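## Task

Place the cardboard box inside the drawer that stands open, then push that drawer fully closed while every item it held before stays in it. No cabinet may be shifted much from its spot. The robot must not tip over or finish leaning, or the attempt fails. A result that holds only because the robot is still pressing or holding something at the end is not counted.

## Robot and tools

Robot: a Hello Robot Stretch 4 in a physics simulation. It has one arm only: an omni-wheel base, a lift sliding on a mast, a telescoping arm that reaches straight ahead, a three-joint wrist and a two-finger gripper. It stands about 1.6 m tall; the base rim lies within 0.23 m of the base origin. Cameras: head_camera (pinhole, 420x560), head_left_camera and head_right_camera (fisheye, 420x672), wrist_camera (pinhole, 616x392). Loose objects may occasionally get a short push from outside.

Frames: the base frame sits on the floor below the base centre, x ahead, y to the left, z upward. hand_pose is reported in it: a point between the open fingertips; with all wrist joints at zero its axes line up with the base frame. The printed hand position may be somewhat off. The odometry frame is the base frame as it was when the scene began.

execute_actions(actions, cameras): actions is a list holding one action, or empty to just read state and images. An action contains base, joints, or both, plus optional pace and contact_limits; alternatively it contains only end_of_arm. Motions in one action begin together and may finish at different times.
- base: exactly one key, a relative move from where the base last reported itself. translate_m: drive straight, metres, forward positive, -2 to 2. strafe_m: slide sideways, metres, left positive, -2 to 2. rotate_rad: spin in place, radians, counter-clockwise (left) positive, -3.2 to 3.2.
- joints: absolute targets keyed by name (any subset). lift_m 0 to 1.2 m; arm_m 0 to 0.55 m extension; wrist_yaw_rad -1.134 to 4.276 (0 points ahead, positive turns left, 3.14 tucked back, above 3.4 the arm may interfere); wrist_pitch_rad -1.117 to 4.259 (0 level, 1.57 pointing down); wrist_roll_rad -1.117 to 4.259 (0 keeps fingertips level, positive turns clockwise viewed from behind); gripper_m -0.038 to 0.141, the fingertip gap in metres (negative presses the tips together). A target outside a range is clipped and run, and the result notes it; any other invalid value or unknown key rejects the call with no motion.
- pace: "slow", "default", "fast" or "max" (default if omitted). Base top speed 0.1/0.3/0.4/0.6 m/s and turn rate 1/2/3/4 rad/s respectively, further capped when lift_m exceeds 0.2 (down to 0.3 m/s and 1 rad/s at 1.2).
- contact_limits: only key arm_m, 0 (gentlest) to 0.75 (firmest), default 0.5; how much force the arm motion tolerates before stopping.
- end_of_arm: "enable_torque" re-powers wrist or gripper motors that shut off; they then hold in place.
- cameras: list of camera names, or "all"; omitted or null gives all, [] gives none. An unknown name rejects the call.
One action runs at most 15 s. Joints or base left out may keep driving toward an earlier target without this showing in the status.

wait(seconds): 0 to 10 s, commands nothing, returns state and images. zoom_image(camera, region): region [x0, y0, x1, y1] in pixels of that camera's latest full image, at most 504x504, origin top-left. finished_scene(scene): scene number 1 or 2; ends it permanently and reports success. Replying without a tool call ends everything. If a result reports a stop, later motion, wait and finished_scene calls in that same reply are skipped. The world keeps running while the controller thinks; the robot holds its last command meanwhile.

Result lines: base_status and joint_status tell how each motion ended: done, off_target (resting short, may still push), contact_stop_at_<key> (hit something; the part drops its target and may go slack, so a lift can sag or the base roll), limit_stop_at_<name> (built-in limit), time_out, torque_fault (wrist/gripper motor went limp; send enable_torque). limit_stop_at_tilt means leaning over 6 degrees: lift, arm and wheels go slack until it leans less. limit_stop_at_own_body is self-collision protection; moving away is allowed; risky with pitch below -0.2 combined with roll below -0.4 or above 4. Unfolding tip: lift_m 0.4 with wrist_yaw_rad 0 in one action. on_its_own lists what happened without a command; its "held at" is the held target, not the position. joint_positions gives values with tolerances (lift, arm ±0.004, yaw and roll ±0.02, pitch ±0.05, gripper ±0.004). lidar_m: 12 distances in metres, 30-degree sectors starting straight ahead and going counter-clockwise (4th left, 7th behind, 10th right); "-" means nothing seen or closer than 0.25 m; it misses clear items, thin legs and much behind the robot. wrist_depth_mm: 7x7 grid from top-left of median depths, 100 to 2000 mm. base_odometry counts wheel rotation, so slip looks like travel; heading is -3.142 to 3.142, left positive. If turned_by_wheels and turned_by_imu differ by over roughly 0.1 rad, the base likely hit something or slipped. base_tilt in degrees (forward, right positive) carries a fixed bias up to about 1.5. motor_effort is percent of max, positive toward higher joint values, peak in brackets (noisy); for wheel_0..2 positive turns the base right. A load in a level gripper moves the wrist_pitch effort away from 0.

Gripping: command a gap smaller than the object; a tighter value grips harder and pulls the object up to a third of the shortfall toward the wrist. Neither gripper_m nor done proves a hold; a firm squeeze at commanded values 0 or above shows in gripper effort. If fingertips jam on a surface below, raise the lift.

Avoid: driving or turning with over 1 kg held and arm_m above 0.2, especially at fast paces; hard steady pushes or pulls, more so with the gripper high or a high contact limit; pressing the gripper into things with base or arm moves (torque faults); drops, slams and knocking objects or cabinets. Ending the scene requires the box or block to rest inside and the drawer closed without the robot holding it. Shorter robot motion time is better.

Each tool is called after "Request:" in YAML: its name, and indented under it one key for each argument.

## Session

Request:
execute_actions:
  actions: []

Scene clock: 0.00 s.
base_odometry: x=+0.000 y=+0.000 heading=+0.000 (m, m, rad; odometry frame)
turned_by_wheels: +0.000 (rad since the last result)
turned_by_imu: +0.000 (rad since the last result)
base_tilt: forward=+0.4 right=+0.4 (deg)
lidar_m: 2.26 2.13 2.33 2.09 1.35 1.33 2.07 1.83 1.84 2.13 1.91 1.04
base_status: not commanded
joint_positions: lift_m=+0.178 arm_m=+0.002 wrist_yaw_rad=+3.106 wrist_pitch_rad=+0.010 wrist_roll_rad=+0.011 gripper_m=+0.057
joint_status: not commanded
motor_effort: lift_m=+18 arm_m=-1 wrist_yaw_rad=-1 wrist_pitch_rad=-6 wrist_roll_rad=-1 gripper_m=-4 wheel_0=+0 wheel_1=+0 wheel_2=+0 (%)
hand_pose: x=-0.1124 y=+0.0976 z=+0.3537 quat_wxyz=(+0.018, -0.005, +0.006, +1.000) (m; base frame)
wrist_depth_mm: - 142 - - - 1397 1138 / - 141 - - - 1336 1160 / - 120 163 - - 1336 1138 / - 130 195 - - 1336 1138 / 140 179 - - - 1366 1160 / 1308 1576 1397 1464 206 1281 1138 / 931 1025 842 960 931 842 878
pictures: head_camera, head_left_camera, head_right_camera, wrist_camera
Images, in order (width x height): head_camera 420x560, head_left_camera 420x672, head_right_camera 420x672, wrist_camera 616x392.

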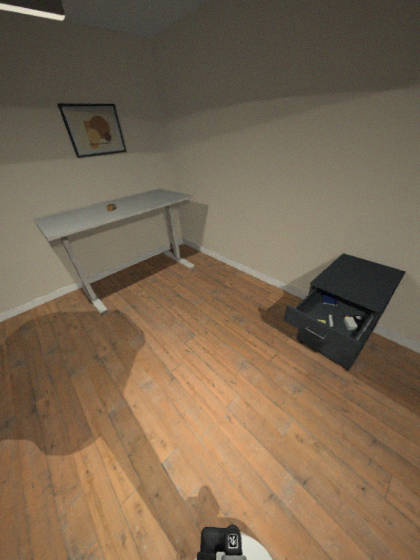

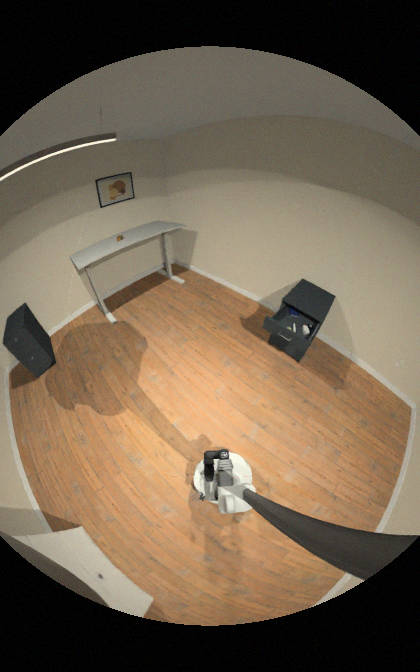

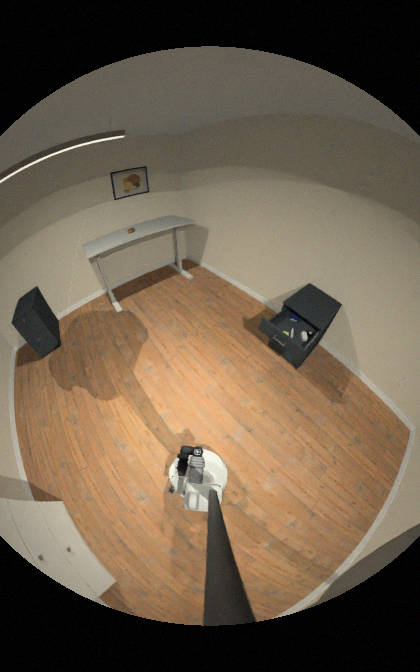

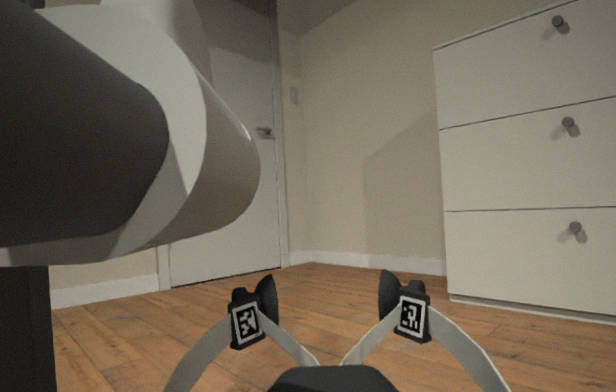

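Request:
zoom_image:
  camera: "head_camera"
  region: [30, 170, 210, 320]

Request:
zoom_image:
  camera: "head_camera"
  region: [270, 240, 420, 380]

Region (30, 170, 210, 320) of head_camera's 420x560 image, scaled by 2.800, with more detail than that image has.

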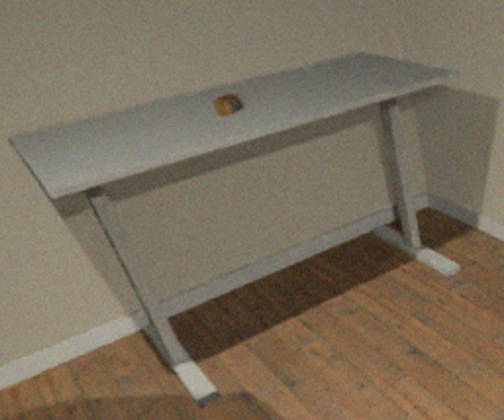

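Region (270, 240, 420, 380) of head_camera's 420x560 image, scaled by 3.360, with more detail than that image has; it fills the top 470 rows of this view, and the rest is white.

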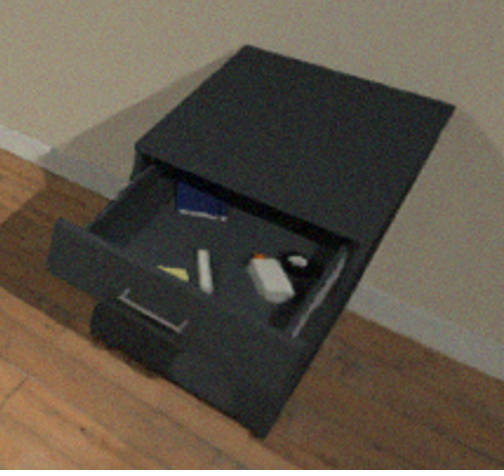

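Request:
execute_actions:
  actions:
    - {"base":{"rotate_rad":0.75},"joints":{"lift_m":0.4,"wrist_yaw_rad":0},"pace":"fast"}
  cameras: ["head_camera"]

Request:
execute_actions:
  actions:
    - {"base":{"translate_m":1.2},"joints":{"lift_m":0.85,"gripper_m":0.13},"pace":"max"}
  cameras: ["head_camera","wrist_camera"]

Scene clock: 26.50 s.
base_odometry: x=+0.000 y=+0.000 heading=+0.750 (m, m, rad; odometry frame)
turned_by_wheels: +0.750 (rad since the last result)
turned_by_imu: +0.740 (rad since the last result)
base_tilt: forward=+0.5 right=+0.4 (deg)
lidar_m: 2.15 2.33 1.91 1.33 1.41 1.92 1.82 1.88 2.00 1.04 1.05 2.22
base_status: done
joint_positions: lift_m=+0.400 arm_m=+0.002 wrist_yaw_rad=+0.000 wrist_pitch_rad=+0.010 wrist_roll_rad=+0.011 gripper_m=+0.057
joint_status: all done
motor_effort: lift_m=+22(25) arm_m=+0(1) wrist_yaw_rad=+0(5) wrist_pitch_rad=-6(6) wrist_roll_rad=+0(1) gripper_m=-3(3) wheel_0=+0(6) wheel_1=+0(5) wheel_2=+1(8) (%)
hand_pose: x=+0.4613 y=-0.0873 z=+0.5750 quat_wxyz=(+1.000, +0.006, +0.005, +0.000) (m; base frame)
wrist_depth_mm: - - - - - - - / - - - - - - - / - - - - - - - / - - - - - - - / - - - - - - - / - - - - 207 - 1983 / 1618 1537 1281 1464 1397 1281 1336
pictures: head_camera
Images, in order (width x height): head_camera 420x560.

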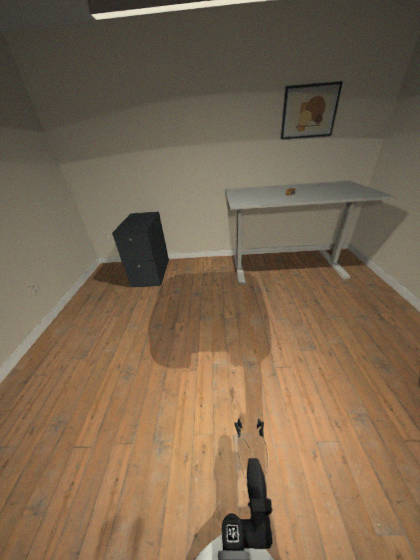

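Scene clock: 30.27 s.
base_odometry: x=+0.878 y=+0.818 heading=+0.750 (m, m, rad; odometry frame)
turned_by_wheels: +0.000 (rad since the last result)
turned_by_imu: -0.002 (rad since the last result)
base_tilt: forward=+0.4 right=+0.4 (deg)
lidar_m: 0.92 1.25 1.42 1.84 1.58 1.91 3.06 1.50 1.25 1.91 1.36 0.97
base_status: done
joint_positions: lift_m=+0.850 arm_m=+0.002 wrist_yaw_rad=+0.000 wrist_pitch_rad=+0.010 wrist_roll_rad=+0.011 gripper_m=+0.130
joint_status: all done
motor_effort: lift_m=+20(25) arm_m=-1(1) wrist_yaw_rad=+2(2) wrist_pitch_rad=-7(7) wrist_roll_rad=-1(0) gripper_m=+2(5) wheel_0=-1(7) wheel_1=+0(5) wheel_2=+0(13) (%)
hand_pose: x=+0.4612 y=-0.0874 z=+1.0252 quat_wxyz=(+1.000, +0.006, +0.005, +0.000) (m; base frame)
wrist_depth_mm: 1576 1576 1537 1537 1499 1499 1499 / 1576 1537 1576 1537 1537 1499 1464 / 1576 1576 1537 1537 1537 1464 1499 / 1537 1537 1537 1537 1499 1499 1499 / 1576 1537 1537 1537 931 854 931 / 1336 1537 215 1499 1499 203 1499 / 1098 1430 1537 162 1499 1499 1464
pictures: head_camera, wrist_camera
Images, in order (width x height): head_camera 420x560, wrist_camera 616x392.

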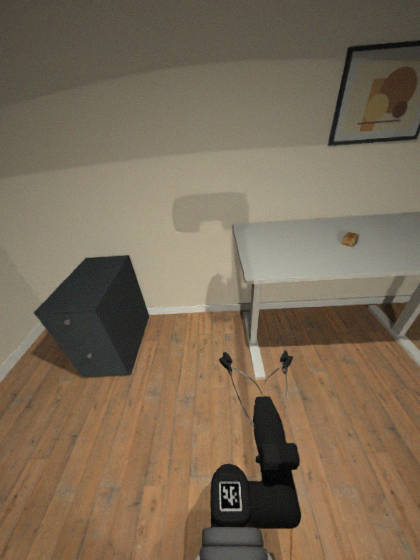

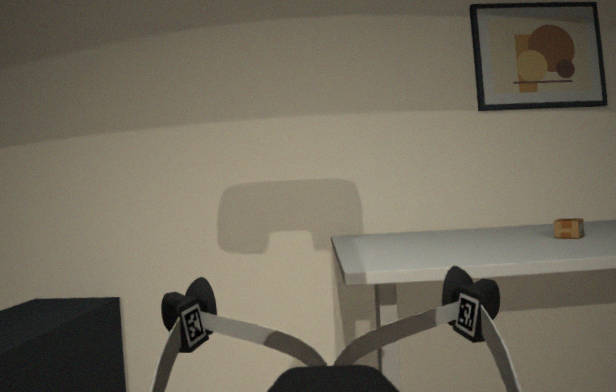

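Request:
execute_actions:
  actions:
    - {"base":{"strafe_m":-0.75},"pace":"max"}
  cameras: ["head_camera","wrist_camera"]

Request:
execute_actions:
  actions:
    - {"base":{"translate_m":0.4},"pace":"max"}
  cameras: ["head_camera","wrist_camera"]

Scene clock: 46.70 s.
base_odometry: x=+1.389 y=+0.269 heading=+0.750 (m, m, rad; odometry frame)
turned_by_wheels: +0.000 (rad since the last result)
turned_by_imu: +0.001 (rad since the last result)
base_tilt: forward=+0.4 right=+0.4 (deg)
lidar_m: 0.92 0.95 1.81 2.59 2.26 3.17 1.12 0.74 0.97 1.16 1.22 0.96
base_status: done
joint_positions: lift_m=+0.850 arm_m=+0.002 wrist_yaw_rad=+0.000 wrist_pitch_rad=+0.010 wrist_roll_rad=+0.011 gripper_m=+0.130
joint_status: not commanded
motor_effort: lift_m=+21(20) arm_m=+0(1) wrist_yaw_rad=+0(2) wrist_pitch_rad=-6(6) wrist_roll_rad=-1(1) gripper_m=+0(1) wheel_0=-2(10) wheel_1=+3(8) wheel_2=+0(1) (%)
hand_pose: x=+0.4612 y=-0.0874 z=+1.0252 quat_wxyz=(+1.000, +0.006, +0.005, +0.000) (m; base frame)
wrist_depth_mm: 1576 1576 1537 1537 1499 1499 1499 / 1618 1576 1537 1537 1499 1537 1499 / 1537 1537 1537 1537 1537 1499 1499 / 1576 1537 1537 1537 1537 1499 1499 / 1576 1255 1138 1008 946 854 960 / 1537 1098 216 1537 1499 203 1138 / 1576 1308 1537 162 1499 1499 1464
pictures: head_camera, wrist_camera
Images, in order (width x height): head_camera 420x560, wrist_camera 616x392.

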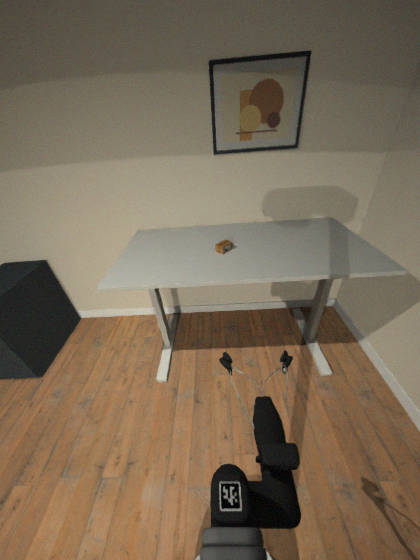

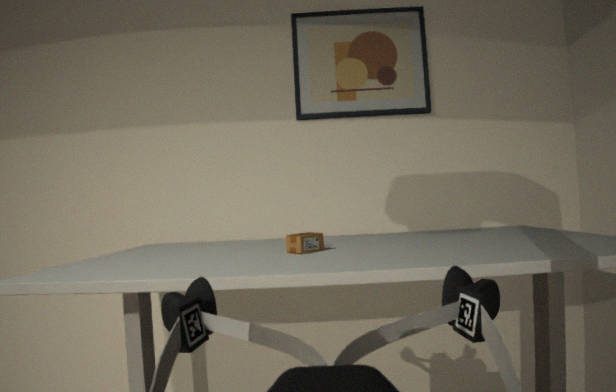

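Scene clock: 49.17 s.
base_odometry: x=+1.682 y=+0.542 heading=+0.750 (m, m, rad; odometry frame)
turned_by_wheels: +0.000 (rad since the last result)
turned_by_imu: -0.001 (rad since the last result)
base_tilt: forward=+0.4 right=+0.3 (deg)
lidar_m: 0.52 0.56 0.76 2.59 2.43 2.96 1.11 1.10 1.20 1.14 0.77 0.57
base_status: done
joint_positions: lift_m=+0.850 arm_m=+0.002 wrist_yaw_rad=+0.000 wrist_pitch_rad=+0.010 wrist_roll_rad=+0.011 gripper_m=+0.130
joint_status: not commanded
motor_effort: lift_m=+21(21) arm_m=-1(1) wrist_yaw_rad=+2(1) wrist_pitch_rad=-6(6) wrist_roll_rad=-1(1) gripper_m=+1(1) wheel_0=+1(5) wheel_1=+0(5) wheel_2=+1(11) (%)
hand_pose: x=+0.4612 y=-0.0874 z=+1.0252 quat_wxyz=(+1.000, +0.006, +0.005, +0.000) (m; base frame)
wrist_depth_mm: 1160 1138 1118 1098 1098 1098 1098 / 1160 1138 1138 1118 1098 1098 1098 / 1160 1138 1118 1118 1098 1098 1098 / 1138 1118 1118 1118 1118 1098 1098 / 1138 1118 1098 976 931 854 778 / 521 512 215 480 455 204 410 / 334 320 312 162 303 301 298
pictures: head_camera, wrist_camera
Images, in order (width x height): head_camera 420x560, wrist_camera 616x392.

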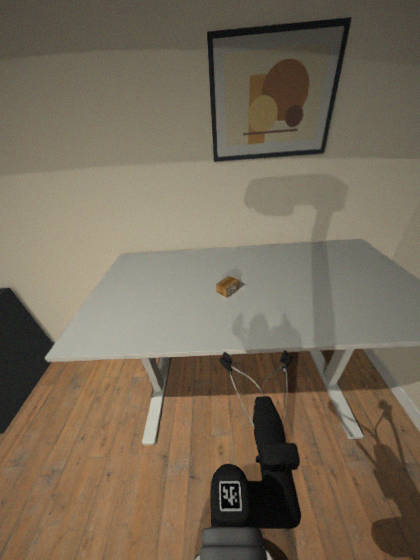

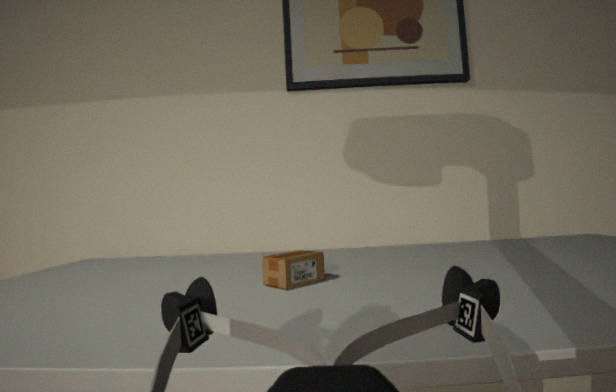

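Request:
execute_actions:
  actions:
    - {"base":{"translate_m":0.2},"joints":{"lift_m":1.19,"wrist_pitch_rad":1.57}}
  cameras: []

Request:
execute_actions:
  actions:
    - {"joints":{"arm_m":0.35},"pace":"fast"}
  cameras: ["head_camera","wrist_camera"]

Scene clock: 67.67 s.
base_odometry: x=+1.828 y=+0.678 heading=+0.750 (m, m, rad; odometry frame)
turned_by_wheels: +0.000 (rad since the last result)
turned_by_imu: +0.000 (rad since the last result)
base_tilt: forward=+0.4 right=+0.4 (deg)
lidar_m: 0.32 0.35 0.48 1.61 2.57 2.98 1.34 1.39 1.22 1.15 0.46 0.35
base_status: done
joint_positions: lift_m=+1.190 arm_m=+0.002 wrist_yaw_rad=+0.000 wrist_pitch_rad=+1.570 wrist_roll_rad=+0.011 gripper_m=+0.130
joint_status: all done
motor_effort: lift_m=+22(24) arm_m=-1(1) wrist_yaw_rad=+0(1) wrist_pitch_rad=+1(3) wrist_roll_rad=-1(1) gripper_m=+1(0) wheel_0=+0(5) wheel_1=+2(5) wheel_2=+0(7) (%)
hand_pose: x=+0.1730 y=-0.0874 z=+1.0794 quat_wxyz=(+0.707, +0.004, +0.707, -0.004) (m; base frame)
wrist_depth_mm: 373 368 364 359 357 353 349 / 370 366 364 359 355 357 1308 / 1366 1366 1336 1336 1308 1308 1281 / 1366 1336 1336 1336 1308 1308 1281 / 1366 1336 1336 1098 1308 1281 1281 / 1366 1366 214 1098 1308 204 1281 / 1336 1336 1336 162 1308 1255 1255
pictures: none
No camera images: the call's "cameras" was empty. Leave "cameras" out to get every camera's image.

Scene clock: 69.47 s.
base_odometry: x=+1.828 y=+0.678 heading=+0.750 (m, m, rad; odometry frame)
turned_by_wheels: +0.000 (rad since the last result)
turned_by_imu: +0.000 (rad since the last result)
base_tilt: forward=+0.4 right=+0.4 (deg)
lidar_m: 0.32 0.34 0.47 1.61 2.55 2.97 1.35 1.36 1.21 1.15 0.50 0.34
base_status: not commanded
joint_positions: lift_m=+1.190 arm_m=+0.349 wrist_yaw_rad=+0.000 wrist_pitch_rad=+1.570 wrist_roll_rad=+0.011 gripper_m=+0.130
joint_status: all done
motor_effort: lift_m=+22(23) arm_m=+6(5) wrist_yaw_rad=+0(0) wrist_pitch_rad=+0(1) wrist_roll_rad=-1(1) gripper_m=+1(0) wheel_0=+0(0) wheel_1=+2(2) wheel_2=+0(1) (%)
hand_pose: x=+0.5203 y=-0.0874 z=+1.0794 quat_wxyz=(+0.707, +0.004, +0.707, -0.004) (m; base frame)
wrist_depth_mm: 370 366 362 357 355 349 347 / 370 366 359 355 353 347 345 / 368 364 309 353 351 347 343 / 366 362 359 353 351 345 343 / 364 359 355 353 349 343 342 / 362 359 213 351 347 204 340 / 362 357 353 162 343 342 338
pictures: head_camera, wrist_camera
Images, in order (width x height): head_camera 420x560, wrist_camera 616x392.

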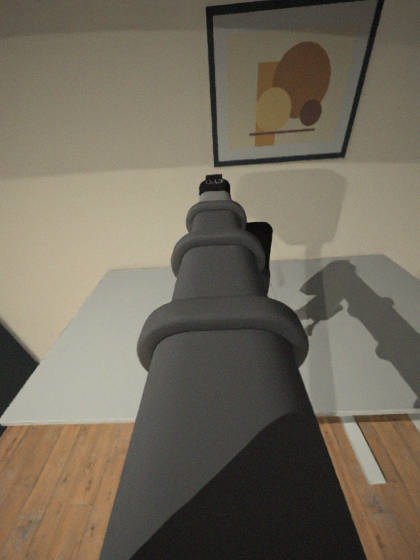

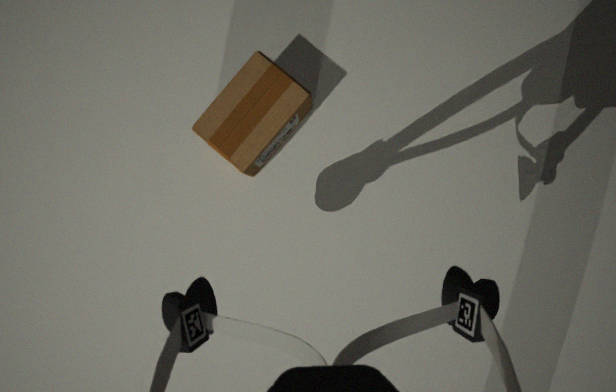

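Request:
execute_actions:
  actions:
    - {"base":{"strafe_m":0.061},"joints":{"arm_m":0.484,"wrist_roll_rad":0.75,"lift_m":1.14}}
  cameras: ["wrist_camera"]

Scene clock: 80.87 s.
base_odometry: x=+1.786 y=+0.723 heading=+0.750 (m, m, rad; odometry frame)
turned_by_wheels: +0.000 (rad since the last result)
turned_by_imu: +0.000 (rad since the last result)
base_tilt: forward=+0.4 right=+0.4 (deg)
lidar_m: 0.31 0.35 0.47 1.60 2.50 2.88 3.71 1.38 1.28 1.21 0.49 0.35
base_status: done
joint_positions: lift_m=+1.140 arm_m=+0.483 wrist_yaw_rad=+0.000 wrist_pitch_rad=+1.570 wrist_roll_rad=+0.750 gripper_m=+0.130
joint_status: all done
motor_effort: lift_m=+13(21) arm_m=+5(5) wrist_yaw_rad=+0(0) wrist_pitch_rad=+0(0) wrist_roll_rad=-1(3) gripper_m=+0(0) wheel_0=+0(8) wheel_1=+0(9) wheel_2=-1(2) (%)
hand_pose: x=+0.6543 y=-0.0874 z=+1.0301 quat_wxyz=(+0.658, +0.259, +0.658, -0.259) (m; base frame)
wrist_depth_mm: 319 315 310 307 303 300 298 / 317 314 309 304 301 298 296 / 317 312 307 304 303 297 296 / 315 309 307 304 300 297 294 / 314 310 306 253 300 296 293 / 314 309 214 251 297 204 293 / 312 309 304 162 297 293 290
pictures: wrist_camera
Images, in order (width x height): wrist_camera 616x392.

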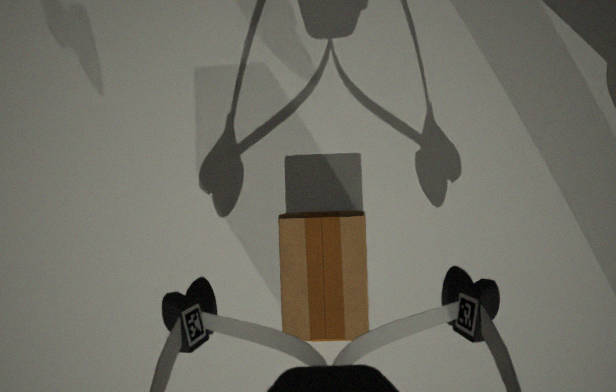

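Request:
execute_actions:
  actions:
    - {"joints":{"lift_m":1.093,"gripper_m":0.09}}
  cameras: ["wrist_camera"]

Request:
execute_actions:
  actions:
    - {"joints":{"gripper_m":0.025}}
  cameras: ["wrist_camera"]

Request:
execute_actions:
  actions:
    - {"joints":{"lift_m":1.15}}
  cameras: ["wrist_camera"]

Scene clock: 93.40 s.
base_odometry: x=+1.786 y=+0.723 heading=+0.750 (m, m, rad; odometry frame)
turned_by_wheels: +0.000 (rad since the last result)
turned_by_imu: +0.000 (rad since the last result)
base_tilt: forward=+0.4 right=+0.4 (deg)
lidar_m: 0.33 0.34 0.46 1.60 2.50 2.88 1.36 1.36 1.27 1.21 0.49 0.35
base_status: not commanded
joint_positions: lift_m=+1.093 arm_m=+0.483 wrist_yaw_rad=+0.000 wrist_pitch_rad=+1.570 wrist_roll_rad=+0.750 gripper_m=+0.090
joint_status: all done
motor_effort: lift_m=+14(15) arm_m=+5(5) wrist_yaw_rad=+0(0) wrist_pitch_rad=+2(1) wrist_roll_rad=+0(0) gripper_m=+0(1) wheel_0=+0(0) wheel_1=+0(0) wheel_2=-1(1) (%)
hand_pose: x=+0.6543 y=-0.0874 z=+0.9831 quat_wxyz=(+0.658, +0.259, +0.658, -0.259) (m; base frame)
wrist_depth_mm: 268 266 262 259 256 253 251 / 268 264 262 258 255 252 250 / 267 264 260 257 255 252 249 / 265 263 259 256 253 251 248 / 265 263 259 205 252 249 247 / 264 260 213 204 203 248 247 / 263 260 255 204 250 247 245
pictures: wrist_camera
Images, in order (width x height): wrist_camera 616x392.

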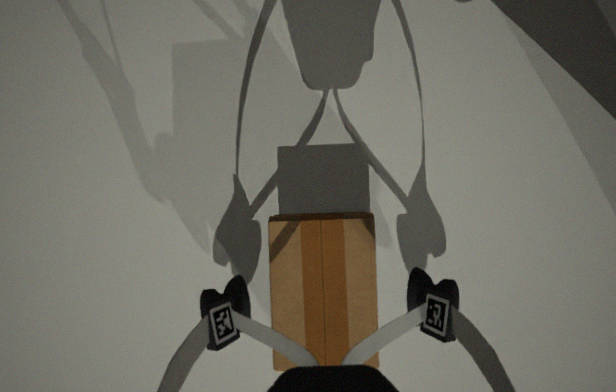

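Scene clock: 94.87 s.
base_odometry: x=+1.786 y=+0.723 heading=+0.750 (m, m, rad; odometry frame)
turned_by_wheels: +0.000 (rad since the last result)
turned_by_imu: +0.000 (rad since the last result)
base_tilt: forward=+0.5 right=+0.4 (deg)
lidar_m: 0.33 0.34 0.45 1.59 2.50 2.90 1.35 1.35 1.26 1.21 0.49 0.35
base_status: not commanded
joint_positions: lift_m=+1.093 arm_m=+0.483 wrist_yaw_rad=+0.000 wrist_pitch_rad=+1.570 wrist_roll_rad=+0.750 gripper_m=+0.025
joint_status: all done
motor_effort: lift_m=+13(14) arm_m=+5(5) wrist_yaw_rad=-1(1) wrist_pitch_rad=+1(0) wrist_roll_rad=+0(1) gripper_m=-20(19) wheel_0=+0(0) wheel_1=+0(0) wheel_2=-1(1) (%)
hand_pose: x=+0.6543 y=-0.0874 z=+0.9831 quat_wxyz=(+0.658, +0.259, +0.658, -0.259) (m; base frame)
wrist_depth_mm: 268 266 262 259 256 253 250 / 267 265 262 258 255 252 250 / 266 264 259 257 254 251 249 / 266 262 259 256 253 250 248 / 265 262 258 195 251 249 247 / 264 259 257 193 191 248 246 / 263 259 255 193 249 247 245
pictures: wrist_camera
Images, in order (width x height): wrist_camera 616x392.

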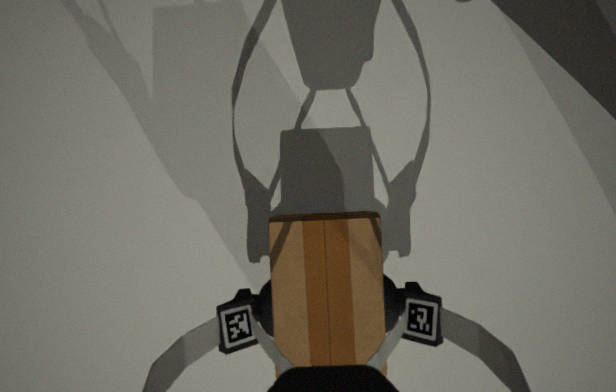

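Scene clock: 96.03 s.
base_odometry: x=+1.786 y=+0.723 heading=+0.750 (m, m, rad; odometry frame)
turned_by_wheels: +0.000 (rad since the last result)
turned_by_imu: +0.000 (rad since the last result)
base_tilt: forward=+0.5 right=+0.4 (deg)
lidar_m: 0.32 0.35 0.50 1.59 2.52 2.88 3.72 1.39 1.27 1.21 0.50 0.35
base_status: not commanded
joint_positions: lift_m=+1.150 arm_m=+0.483 wrist_yaw_rad=+0.000 wrist_pitch_rad=+1.570 wrist_roll_rad=+0.750 gripper_m=+0.025
joint_status: all done
motor_effort: lift_m=+23(25) arm_m=+5(5) wrist_yaw_rad=+1(2) wrist_pitch_rad=+0(1) wrist_roll_rad=+1(0) gripper_m=-20(20) wheel_0=+0(0) wheel_1=+0(0) wheel_2=-1(1) (%)
hand_pose: x=+0.6542 y=-0.0874 z=+1.0393 quat_wxyz=(+0.658, +0.259, +0.658, -0.259) (m; base frame)
wrist_depth_mm: 327 324 320 317 312 309 306 / 327 322 319 315 310 307 304 / 325 322 317 314 310 307 304 / 324 320 317 314 309 306 303 / 324 320 315 195 307 304 301 / 322 319 314 194 192 303 301 / 320 317 312 193 304 300 298
pictures: wrist_camera
Images, in order (width x height): wrist_camera 616x392.

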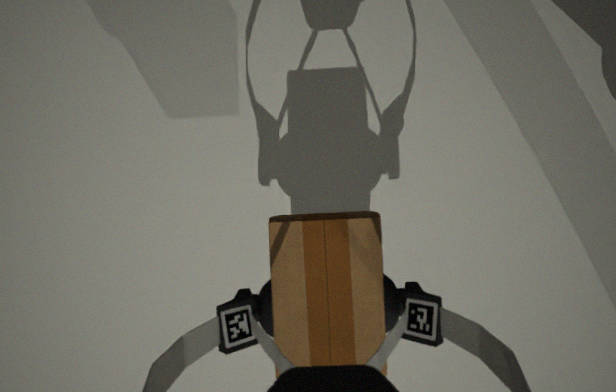

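Request:
execute_actions:
  actions:
    - {"base":{"strafe_m":0.15},"joints":{"arm_m":0.05,"wrist_roll_rad":0}}
  cameras: []

Request:
execute_actions:
  actions:
    - {"base":{"translate_m":-1.4},"joints":{"lift_m":0.9},"pace":"fast"}
  cameras: []

Request:
execute_actions:
  actions:
    - {"base":{"rotate_rad":-1.57}}

Scene clock: 111.43 s.
base_odometry: x=+1.684 y=+0.833 heading=+0.750 (m, m, rad; odometry frame)
turned_by_wheels: +0.000 (rad since the last result)
turned_by_imu: +0.000 (rad since the last result)
base_tilt: forward=+0.4 right=+0.4 (deg)
lidar_m: 0.31 0.35 0.47 1.51 2.37 2.67 3.70 1.39 1.43 1.38 0.50 0.35
base_status: done
joint_positions: lift_m=+1.150 arm_m=+0.051 wrist_yaw_rad=+0.000 wrist_pitch_rad=+1.570 wrist_roll_rad=+0.000 gripper_m=+0.025
joint_status: all done
motor_effort: lift_m=+23(23) arm_m=-5(4) wrist_yaw_rad=+0(0) wrist_pitch_rad=+0(1) wrist_roll_rad=-1(4) gripper_m=-21(18) wheel_0=-1(8) wheel_1=+0(10) wheel_2=-1(1) (%)
hand_pose: x=+0.2219 y=-0.0874 z=+1.0393 quat_wxyz=(+0.707, +0.000, +0.707, +0.000) (m; base frame)
wrist_depth_mm: 329 325 324 319 315 312 309 / 329 325 322 315 314 309 307 / 327 324 320 330 1255 1255 1205 / 1336 1308 1308 1281 1281 1255 1255 / 1336 1308 1281 195 1255 1255 1229 / 1308 1308 1078 194 192 1255 1205 / 1308 1308 1255 193 1229 1229 1229
pictures: none
No camera images: the call's "cameras" was empty. Leave "cameras" out to get every camera's image.

Scene clock: 117.37 s.
base_odometry: x=+0.660 y=-0.122 heading=+0.750 (m, m, rad; odometry frame)
turned_by_wheels: +0.000 (rad since the last result)
turned_by_imu: +0.004 (rad since the last result)
base_tilt: forward=+0.4 right=+0.4 (deg)
lidar_m: 1.73 2.23 2.46 1.88 1.97 2.32 2.22 1.98 0.51 0.46 1.43 1.81
base_status: done
joint_positions: lift_m=+0.900 arm_m=+0.051 wrist_yaw_rad=+0.000 wrist_pitch_rad=+1.570 wrist_roll_rad=+0.000 gripper_m=+0.025
joint_status: all done
motor_effort: lift_m=+14(20) arm_m=-5(5) wrist_yaw_rad=-1(1) wrist_pitch_rad=-1(1) wrist_roll_rad=-1(1) gripper_m=-21(20) wheel_0=+1(5) wheel_1=-1(8) wheel_2=+0(9) (%)
hand_pose: x=+0.2219 y=-0.0874 z=+0.7900 quat_wxyz=(+0.707, +0.000, +0.707, +0.000) (m; base frame)
wrist_depth_mm: 1078 1060 1042 1042 1025 1008 991 / 1078 1060 1060 1042 1025 1008 1008 / 1078 1042 1042 1042 1025 991 991 / 1078 1060 1042 1042 1008 1008 991 / 1042 1042 1042 195 1008 1008 991 / 1042 1042 809 194 192 991 991 / 1042 1042 809 193 1008 991 976
pictures: none
No camera images: the call's "cameras" was empty. Leave "cameras" out to get every camera's image.

Scene clock: 119.47 s.
base_odometry: x=+0.660 y=-0.122 heading=-0.819 (m, m, rad; odometry frame)
turned_by_wheels: -1.570 (rad since the last result)
turned_by_imu: -1.548 (rad since the last result)
base_tilt: forward=+0.5 right=+0.4 (deg)
lidar_m: 0.47 1.43 1.79 1.73 2.23 2.49 1.87 1.98 2.34 2.18 1.97 0.50
base_status: done
joint_positions: lift_m=+0.900 arm_m=+0.051 wrist_yaw_rad=+0.000 wrist_pitch_rad=+1.570 wrist_roll_rad=+0.000 gripper_m=+0.025
joint_status: not commanded
motor_effort: lift_m=+14(14) arm_m=-5(5) wrist_yaw_rad=-2(1) wrist_pitch_rad=+1(1) wrist_roll_rad=-2(1) gripper_m=-17(19) wheel_0=+2(6) wheel_1=+2(5) wheel_2=+1(5) (%)
hand_pose: x=+0.2220 y=-0.0874 z=+0.7900 quat_wxyz=(+0.707, +0.000, +0.707, +0.000) (m; base frame)
wrist_depth_mm: 1078 1060 439 449 455 1008 1008 / 1078 1060 1042 1042 1042 1008 991 / 1060 1060 1042 1025 1025 1008 991 / 1060 1042 1042 1025 1008 991 991 / 1078 1042 1025 195 1008 991 991 / 1060 1042 809 193 192 991 991 / 1042 1042 809 192 991 991 976
pictures: head_camera, head_left_camera, head_right_camera, wrist_camera
Images, in order (width x height): head_camera 420x560, head_left_camera 420x672, head_right_camera 420x672, wrist_camera 616x392.

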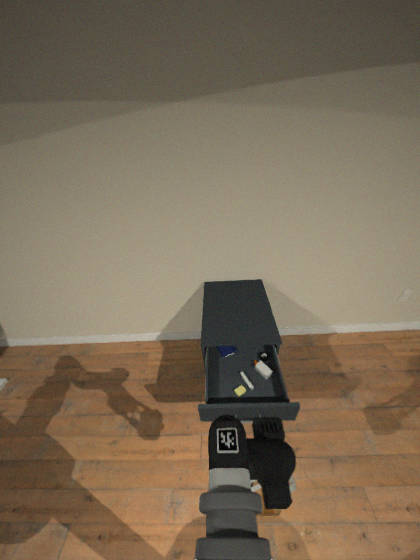

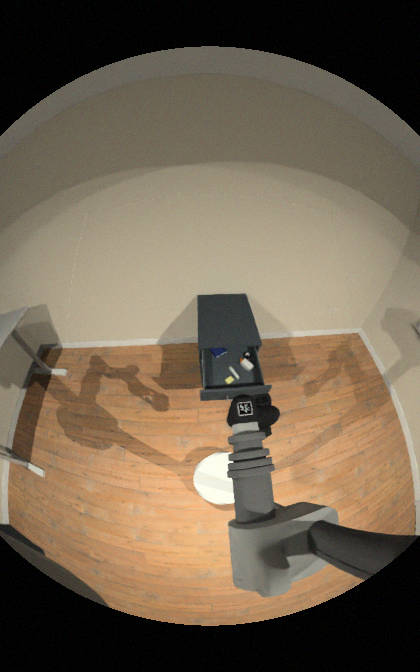

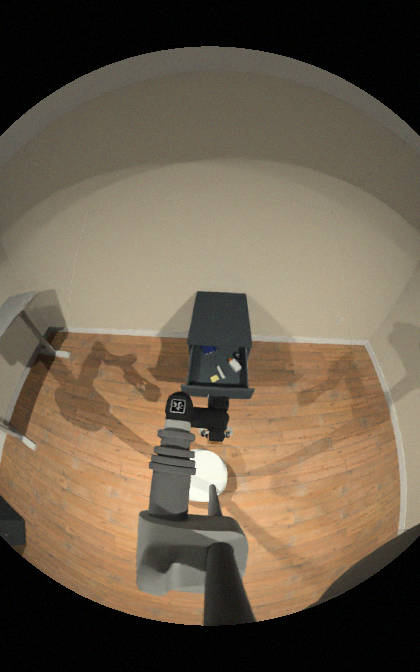

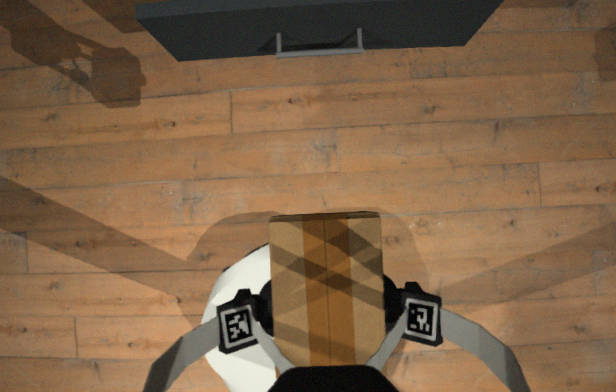

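Nicely centred.

Request:
execute_actions:
  actions:
    - {"joints":{"arm_m":0.3}}
  cameras: ["wrist_camera"]

Scene clock: 127.13 s.
base_odometry: x=+0.660 y=-0.122 heading=-0.819 (m, m, rad; odometry frame)
turned_by_wheels: +0.000 (rad since the last result)
turned_by_imu: +0.000 (rad since the last result)
base_tilt: forward=+0.5 right=+0.4 (deg)
lidar_m: 0.47 1.43 1.80 1.72 2.22 2.49 1.87 1.97 2.32 2.20 1.98 0.52
base_status: not commanded
joint_positions: lift_m=+0.900 arm_m=+0.299 wrist_yaw_rad=+0.000 wrist_pitch_rad=+1.570 wrist_roll_rad=+0.000 gripper_m=+0.025
joint_status: all done
motor_effort: lift_m=+14(14) arm_m=+5(6) wrist_yaw_rad=-1(2) wrist_pitch_rad=+1(1) wrist_roll_rad=-1(0) gripper_m=-20(20) wheel_0=+2(2) wheel_1=+1(2) wheel_2=+1(1) (%)
hand_pose: x=+0.4703 y=-0.0874 z=+0.7900 quat_wxyz=(+0.707, +0.000, +0.707, +0.000) (m; base frame)
wrist_depth_mm: 1060 1042 504 500 492 1008 1008 / 1060 1060 504 496 492 1008 991 / 1060 1060 500 496 492 1008 991 / 1060 1042 500 496 488 484 991 / 1060 1042 1042 195 1008 991 991 / 1060 1042 1025 193 192 991 991 / 1042 1042 820 193 1008 976 991
pictures: wrist_camera
Images, in order (width x height): wrist_camera 616x392.

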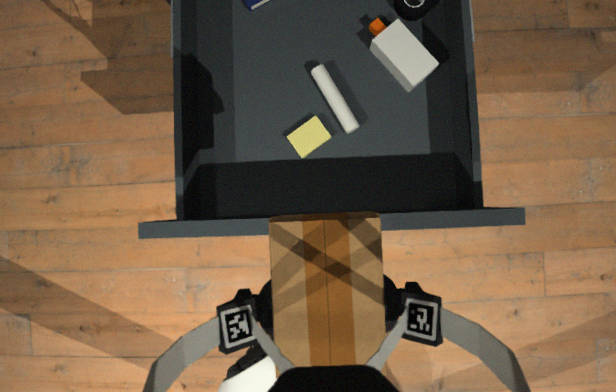

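Request:
execute_actions:
  actions:
    - {"base":{"strafe_m":0.097},"joints":{"arm_m":0.5,"wrist_roll_rad":1.57,"lift_m":0.8}}
  cameras: ["wrist_camera","head_right_camera"]

Scene clock: 144.80 s.
base_odometry: x=+0.731 y=-0.055 heading=-0.819 (m, m, rad; odometry frame)
turned_by_wheels: +0.000 (rad since the last result)
turned_by_imu: +0.000 (rad since the last result)
base_tilt: forward=+0.4 right=+0.4 (deg)
lidar_m: 0.50 1.42 1.72 1.63 2.16 2.49 1.89 1.98 2.44 2.29 1.96 0.51
base_status: done
joint_positions: lift_m=+0.800 arm_m=+0.499 wrist_yaw_rad=+0.000 wrist_pitch_rad=+1.570 wrist_roll_rad=+1.570 gripper_m=+0.025
joint_status: all done
motor_effort: lift_m=+14(14) arm_m=+5(7) wrist_yaw_rad=-1(2) wrist_pitch_rad=+1(1) wrist_roll_rad=+0(5) gripper_m=-21(21) wheel_0=+0(8) wheel_1=-1(6) wheel_2=+1(0) (%)
hand_pose: x=+0.6703 y=-0.0874 z=+0.6901 quat_wxyz=(+0.501, +0.500, +0.500, -0.499) (m; base frame)
wrist_depth_mm: 281 279 399 394 394 325 904 / 279 277 397 394 392 332 904 / 278 278 399 392 389 340 891 / 278 276 397 392 389 345 741 / 277 274 397 194 387 349 683 / 277 274 394 194 192 324 723 / 274 273 917 193 324 279 878
pictures: head_right_camera, wrist_camera
Images, in order (width x height): head_right_camera 420x672, wrist_camera 616x392.

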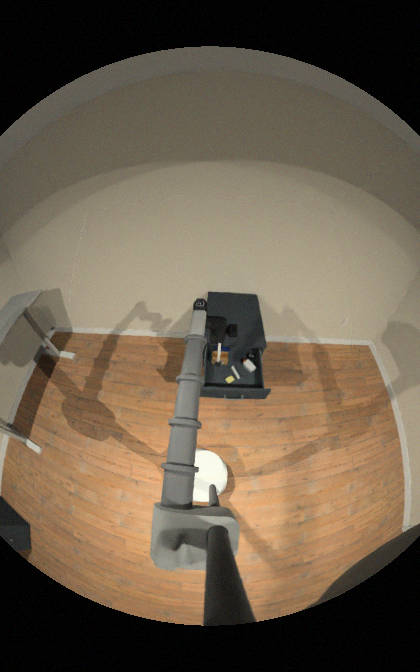

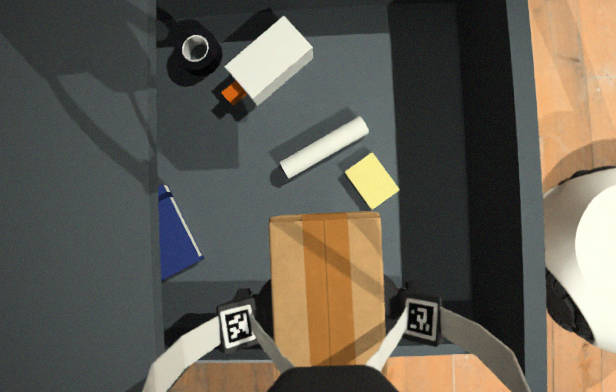

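Request:
execute_actions:
  actions:
    - {"joints":{"lift_m":0.661}}
  cameras: ["wrist_camera"]

Request:
execute_actions:
  actions:
    - {"joints":{"gripper_m":0.085},"pace":"slow"}
  cameras: ["wrist_camera"]

Request:
execute_actions:
  actions:
    - {"joints":{"lift_m":0.82},"pace":"fast"}
  cameras: ["wrist_camera"]

Scene clock: 161.93 s.
base_odometry: x=+0.731 y=-0.055 heading=-0.819 (m, m, rad; odometry frame)
turned_by_wheels: +0.000 (rad since the last result)
turned_by_imu: +0.000 (rad since the last result)
base_tilt: forward=+0.4 right=+0.4 (deg)
lidar_m: 0.50 1.43 1.71 1.63 2.15 2.48 1.88 1.97 2.43 2.28 1.95 0.48
base_status: not commanded
joint_positions: lift_m=+0.661 arm_m=+0.499 wrist_yaw_rad=+0.000 wrist_pitch_rad=+1.570 wrist_roll_rad=+1.570 gripper_m=+0.025
joint_status: all done
motor_effort: lift_m=+14(13) arm_m=+5(5) wrist_yaw_rad=-1(0) wrist_pitch_rad=+1(2) wrist_roll_rad=+0(1) gripper_m=-19(19) wheel_0=+0(0) wheel_1=-1(1) wheel_2=+1(1) (%)
hand_pose: x=+0.6703 y=-0.0874 z=+0.5511 quat_wxyz=(+0.501, +0.500, +0.500, -0.499) (m; base frame)
wrist_depth_mm: 264 260 239 255 252 248 232 / 263 259 257 254 250 249 236 / 262 258 256 252 249 246 240 / 250 258 255 252 248 247 243 / 248 256 255 195 248 246 243 / 248 256 253 194 192 244 243 / 258 256 252 193 246 243 242
pictures: wrist_camera
Images, in order (width x height): wrist_camera 616x392.

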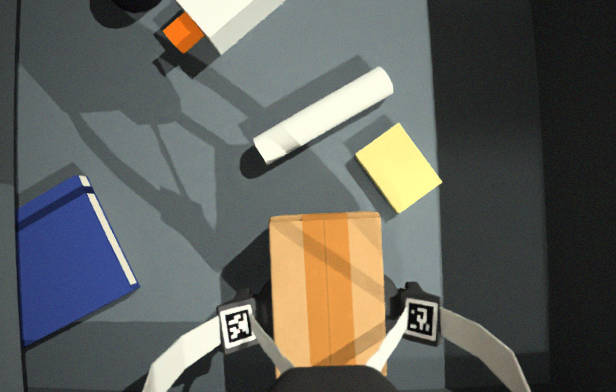

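Scene clock: 164.37 s.
base_odometry: x=+0.731 y=-0.055 heading=-0.819 (m, m, rad; odometry frame)
turned_by_wheels: +0.000 (rad since the last result)
turned_by_imu: +0.000 (rad since the last result)
base_tilt: forward=+0.4 right=+0.4 (deg)
lidar_m: 0.50 1.44 1.70 1.62 2.15 2.48 1.88 1.97 2.43 2.28 1.95 0.45
base_status: not commanded
joint_positions: lift_m=+0.661 arm_m=+0.499 wrist_yaw_rad=+0.000 wrist_pitch_rad=+1.570 wrist_roll_rad=+1.570 gripper_m=+0.085
joint_status: all done
motor_effort: lift_m=+14(14) arm_m=+5(5) wrist_yaw_rad=-1(2) wrist_pitch_rad=+0(1) wrist_roll_rad=+0(0) gripper_m=-2(15) wheel_0=+0(0) wheel_1=-1(1) wheel_2=+1(1) (%)
hand_pose: x=+0.6702 y=-0.0874 z=+0.5511 quat_wxyz=(+0.500, +0.500, +0.500, -0.500) (m; base frame)
wrist_depth_mm: 265 262 238 255 253 250 232 / 265 262 257 255 251 248 236 / 263 259 257 252 250 248 240 / 250 258 256 252 248 247 243 / 249 256 255 202 248 246 244 / 248 257 216 201 199 245 243 / 258 257 252 200 246 244 241
pictures: wrist_camera
Images, in order (width x height): wrist_camera 616x392.

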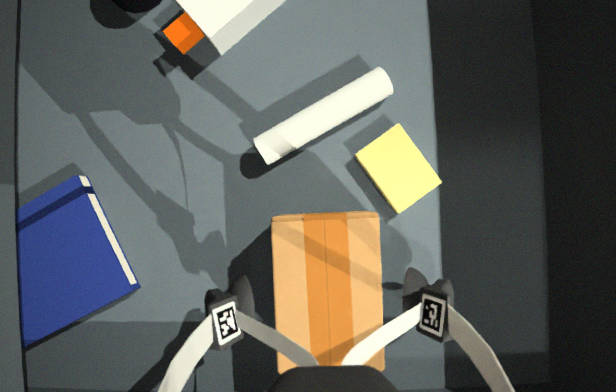

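Scene clock: 165.77 s.
base_odometry: x=+0.731 y=-0.055 heading=-0.819 (m, m, rad; odometry frame)
turned_by_wheels: +0.000 (rad since the last result)
turned_by_imu: +0.000 (rad since the last result)
base_tilt: forward=+0.4 right=+0.4 (deg)
lidar_m: 0.49 1.42 1.70 1.63 2.15 2.47 1.88 1.95 2.41 2.30 1.96 0.49
base_status: not commanded
joint_positions: lift_m=+0.820 arm_m=+0.499 wrist_yaw_rad=+0.000 wrist_pitch_rad=+1.570 wrist_roll_rad=+1.570 gripper_m=+0.085
joint_status: all done
motor_effort: lift_m=+23(25) arm_m=+5(5) wrist_yaw_rad=-2(1) wrist_pitch_rad=+0(0) wrist_roll_rad=+1(0) gripper_m=+2(1) wheel_0=+0(0) wheel_1=-1(1) wheel_2=+1(1) (%)
hand_pose: x=+0.6702 y=-0.0874 z=+0.7094 quat_wxyz=(+0.500, +0.500, +0.500, -0.500) (m; base frame)
wrist_depth_mm: 301 298 410 413 410 353 917 / 300 298 418 413 410 334 917 / 298 297 418 415 407 342 904 / 298 296 415 413 407 345 788 / 297 293 415 359 407 349 715 / 296 294 216 410 357 300 778 / 296 291 366 347 917 298 904
pictures: wrist_camera
Images, in order (width x height): wrist_camera 616x392.

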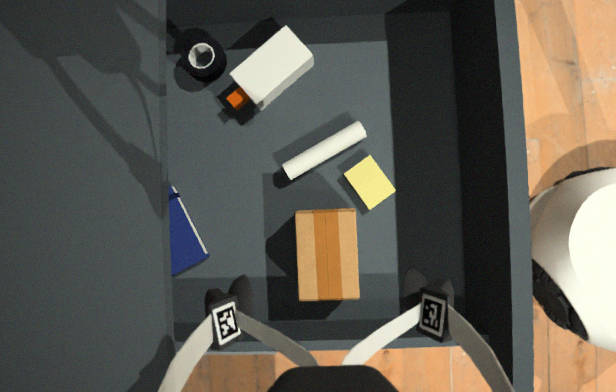

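Request:
execute_actions:
  actions:
    - {"base":{"translate_m":-0.08},"joints":{"arm_m":0.0,"wrist_roll_rad":0,"gripper_m":0.0},"pace":"fast"}
  cameras: []

Request:
execute_actions:
  actions:
    - {"joints":{"lift_m":0.42,"wrist_pitch_rad":0},"pace":"fast"}
  cameras: ["wrist_camera"]

Request:
execute_actions:
  actions:
    - {"joints":{"arm_m":0.42},"pace":"slow","contact_limits":{"arm_m":0.3}}
  cameras: ["wrist_camera","head_camera"]

Scene clock: 179.43 s.
base_odometry: x=+0.676 y=+0.003 heading=-0.819 (m, m, rad; odometry frame)
turned_by_wheels: +0.000 (rad since the last result)
turned_by_imu: +0.001 (rad since the last result)
base_tilt: forward=+0.4 right=+0.4 (deg)
lidar_m: 0.55 1.51 1.70 1.63 2.11 2.41 1.80 1.87 2.43 2.30 2.10 0.56
base_status: done
joint_positions: lift_m=+0.820 arm_m=+0.003 wrist_yaw_rad=+0.000 wrist_pitch_rad=+1.570 wrist_roll_rad=+0.000 gripper_m=+0.000
joint_status: all done
joint sent to its limit — the command would take arm_m past its lower limit, so that joint was sent only as far as its limit.
motor_effort: lift_m=+22(22) arm_m=-5(6) wrist_yaw_rad=-1(2) wrist_pitch_rad=+0(0) wrist_roll_rad=-2(5) gripper_m=-7(5) wheel_0=+0(5) wheel_1=-1(7) wheel_2=+0(10) (%)
hand_pose: x=+0.1737 y=-0.0874 z=+0.7094 quat_wxyz=(+0.707, +0.000, +0.707, +0.000) (m; base frame)
wrist_depth_mm: 991 976 960 960 946 931 931 / 976 976 946 960 946 931 917 / 991 976 960 946 931 931 917 / 991 976 960 946 946 931 904 / 991 960 768 732 931 917 917 / 960 960 723 202 212 917 917 / 960 946 723 421 715 904 904
pictures: none
No camera images: the call's "cameras" was empty. Leave "cameras" out to get every camera's image.

Scene clock: 181.53 s.
base_odometry: x=+0.676 y=+0.003 heading=-0.819 (m, m, rad; odometry frame)
turned_by_wheels: +0.000 (rad since the last result)
turned_by_imu: +0.000 (rad since the last result)
base_tilt: forward=+0.5 right=+0.4 (deg)
lidar_m: 0.56 1.51 1.71 1.62 2.12 2.36 1.80 1.87 2.42 2.29 2.07 0.57
base_status: not commanded
joint_positions: lift_m=+0.420 arm_m=+0.003 wrist_yaw_rad=+0.000 wrist_pitch_rad=+0.002 wrist_roll_rad=+0.000 gripper_m=+0.000
joint_status: all done
motor_effort: lift_m=+14(18) arm_m=-4(5) wrist_yaw_rad=+1(3) wrist_pitch_rad=-5(13) wrist_roll_rad=-2(1) gripper_m=-5(7) wheel_0=+0(0) wheel_1=-1(0) wheel_2=+0(0) (%)
hand_pose: x=+0.4620 y=-0.0874 z=+0.5978 quat_wxyz=(+1.000, +0.000, +0.001, +0.000) (m; base frame)
wrist_depth_mm: 1281 1281 1255 1255 1255 1229 1229 / 1281 1281 1255 1255 1255 1229 1229 / 1281 1281 1281 1255 1255 1229 1205 / 1281 1255 1281 1229 1229 1229 1205 / 1281 1281 1229 343 342 336 334 / 1281 1255 345 202 212 336 332 / 1255 1255 343 263 338 332 1182
pictures: wrist_camera
Images, in order (width x height): wrist_camera 616x392.

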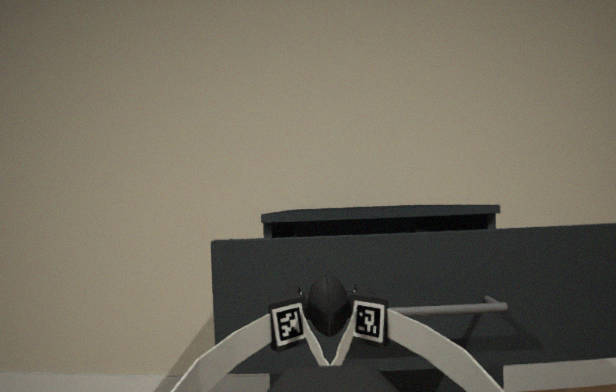

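Scene clock: 187.00 s.
base_odometry: x=+0.676 y=+0.003 heading=-0.820 (m, m, rad; odometry frame)
turned_by_wheels: +0.000 (rad since the last result)
turned_by_imu: +0.000 (rad since the last result)
base_tilt: forward=+0.4 right=+0.4 (deg)
lidar_m: 0.87 1.51 1.71 1.63 2.10 2.40 1.79 1.87 2.45 2.29 2.09 0.90
base_status: not commanded
joint_positions: lift_m=+0.420 arm_m=+0.418 wrist_yaw_rad=-0.005 wrist_pitch_rad=+0.002 wrist_roll_rad=+0.000 gripper_m=+0.000
joint_status: all done
on_its_own: wrist_yaw_rad is at rest, and its effort (+14) is outside its rest range (-13 to +13)
motor_effort: lift_m=+14(14) arm_m=+11(10) wrist_yaw_rad=+14(15) wrist_pitch_rad=-4(6) wrist_roll_rad=+0(1) gripper_m=-2(5) wheel_0=+1(1) wheel_1=+0(1) wheel_2=-3(3) (%)
contact_limits: arm_m 0.3
hand_pose: x=+0.8770 y=-0.0888 z=+0.5981 quat_wxyz=(+1.000, +0.000, +0.001, -0.002) (m; base frame)
wrist_depth_mm: 854 842 842 831 831 820 809 / 842 842 831 831 820 820 809 / 854 842 842 820 820 809 809 / 831 842 831 820 820 809 809 / 831 831 233 231 229 227 224 / 842 831 232 206 190 225 224 / 831 831 230 207 225 193 223
pictures: head_camera, wrist_camera
Images, in order (width x height): head_camera 420x560, wrist_camera 616x392.

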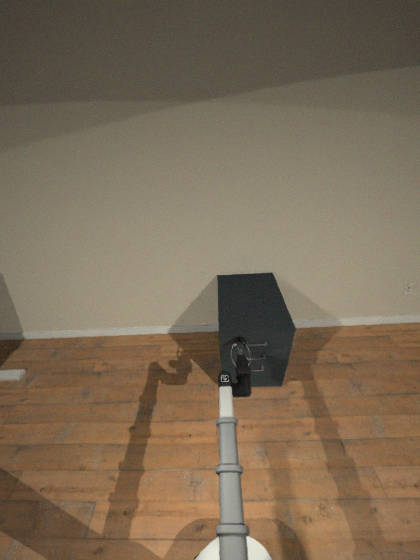

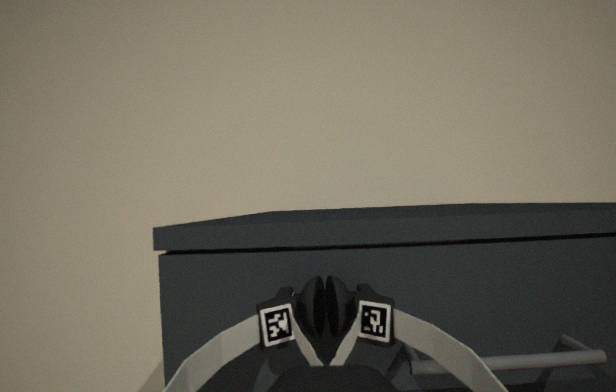

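Looks flush and pressing; a little extra push to be sure, then retract.

Request:
execute_actions:
  actions:
    - {"joints":{"arm_m":0.43},"pace":"slow","contact_limits":{"arm_m":0.3}}
  cameras: []

Request:
execute_actions:
  actions:
    - {"joints":{"arm_m":0.3},"pace":"fast"}
  cameras: ["wrist_camera"]

Scene clock: 197.80 s.
base_odometry: x=+0.676 y=+0.003 heading=-0.819 (m, m, rad; odometry frame)
turned_by_wheels: +0.000 (rad since the last result)
turned_by_imu: +0.000 (rad since the last result)
base_tilt: forward=+0.4 right=+0.4 (deg)
lidar_m: 0.87 1.50 1.72 1.63 2.11 2.39 1.82 1.87 2.42 2.29 2.07 0.89
base_status: not commanded
joint_positions: lift_m=+0.420 arm_m=+0.421 wrist_yaw_rad=-0.005 wrist_pitch_rad=+0.002 wrist_roll_rad=+0.000 gripper_m=+0.000
joint_status: arm_m contact_stop (moved +0.003 of +0.012)
on_its_own: arm_m is slack since a contact_stop (your +0.430 is given up); wrist_yaw_rad is at rest, and its effort (+15) is outside its rest range (-13 to +13)
motor_effort: lift_m=+14(14) arm_m=+0(15) wrist_yaw_rad=+15(32) wrist_pitch_rad=-4(5) wrist_roll_rad=-1(2) gripper_m=-4(6) wheel_0=+2(3) wheel_1=+1(1) wheel_2=-4(10) (%)
contact_limits: arm_m 0.3
hand_pose: x=+0.8803 y=-0.0889 z=+0.5981 quat_wxyz=(+1.000, +0.000, +0.001, -0.003) (m; base frame)
wrist_depth_mm: 842 842 831 820 820 809 809 / 842 831 831 831 820 809 798 / 842 831 820 820 809 809 809 / 842 831 820 820 809 809 798 / 831 831 236 232 231 229 228 / 831 820 234 202 190 228 226 / 820 831 202 208 229 198 212
pictures: none
No camera images: the call's "cameras" was empty. Leave "cameras" out to get every camera's image.

not run: a stop came earlier in this reply.

Request:
execute_actions:
  actions:
    - {"joints":{"arm_m":0.33},"pace":"fast"}
  cameras: ["wrist_camera"]

Request:
finished_scene:
  scene: 1

Scene clock: 204.37 s.
base_odometry: x=+0.676 y=+0.003 heading=-0.819 (m, m, rad; odometry frame)
turned_by_wheels: +0.000 (rad since the last result)
turned_by_imu: +0.001 (rad since the last result)
base_tilt: forward=+0.5 right=+0.4 (deg)
lidar_m: 0.87 1.53 1.72 1.62 2.09 2.39 1.81 1.87 2.43 2.30 2.08 0.91
base_status: not commanded
joint_positions: lift_m=+0.420 arm_m=+0.331 wrist_yaw_rad=+0.000 wrist_pitch_rad=+0.002 wrist_roll_rad=+0.000 gripper_m=+0.000
joint_status: all done
motor_effort: lift_m=+14(14) arm_m=-5(5) wrist_yaw_rad=+1(16) wrist_pitch_rad=-7(6) wrist_roll_rad=-1(2) gripper_m=-6(8) wheel_0=+1(2) wheel_1=+0(1) wheel_2=+0(4) (%)
hand_pose: x=+0.7903 y=-0.0875 z=+0.5979 quat_wxyz=(+1.000, +0.000, +0.001, +0.000) (m; base frame)
wrist_depth_mm: 946 931 917 917 917 917 891 / 946 931 917 917 917 904 891 / 931 931 917 917 904 904 878 / 946 931 917 904 904 917 878 / 931 931 327 322 320 317 314 / 931 917 325 202 211 315 314 / 931 917 322 251 315 314 312
pictures: wrist_camera
Images, in order (width x height): wrist_camera 616x392.

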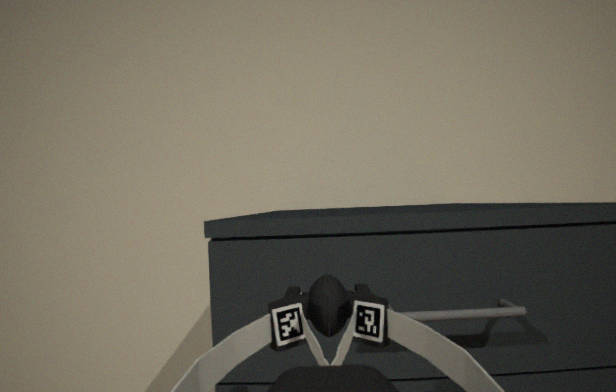

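The scene is finished: the task was done.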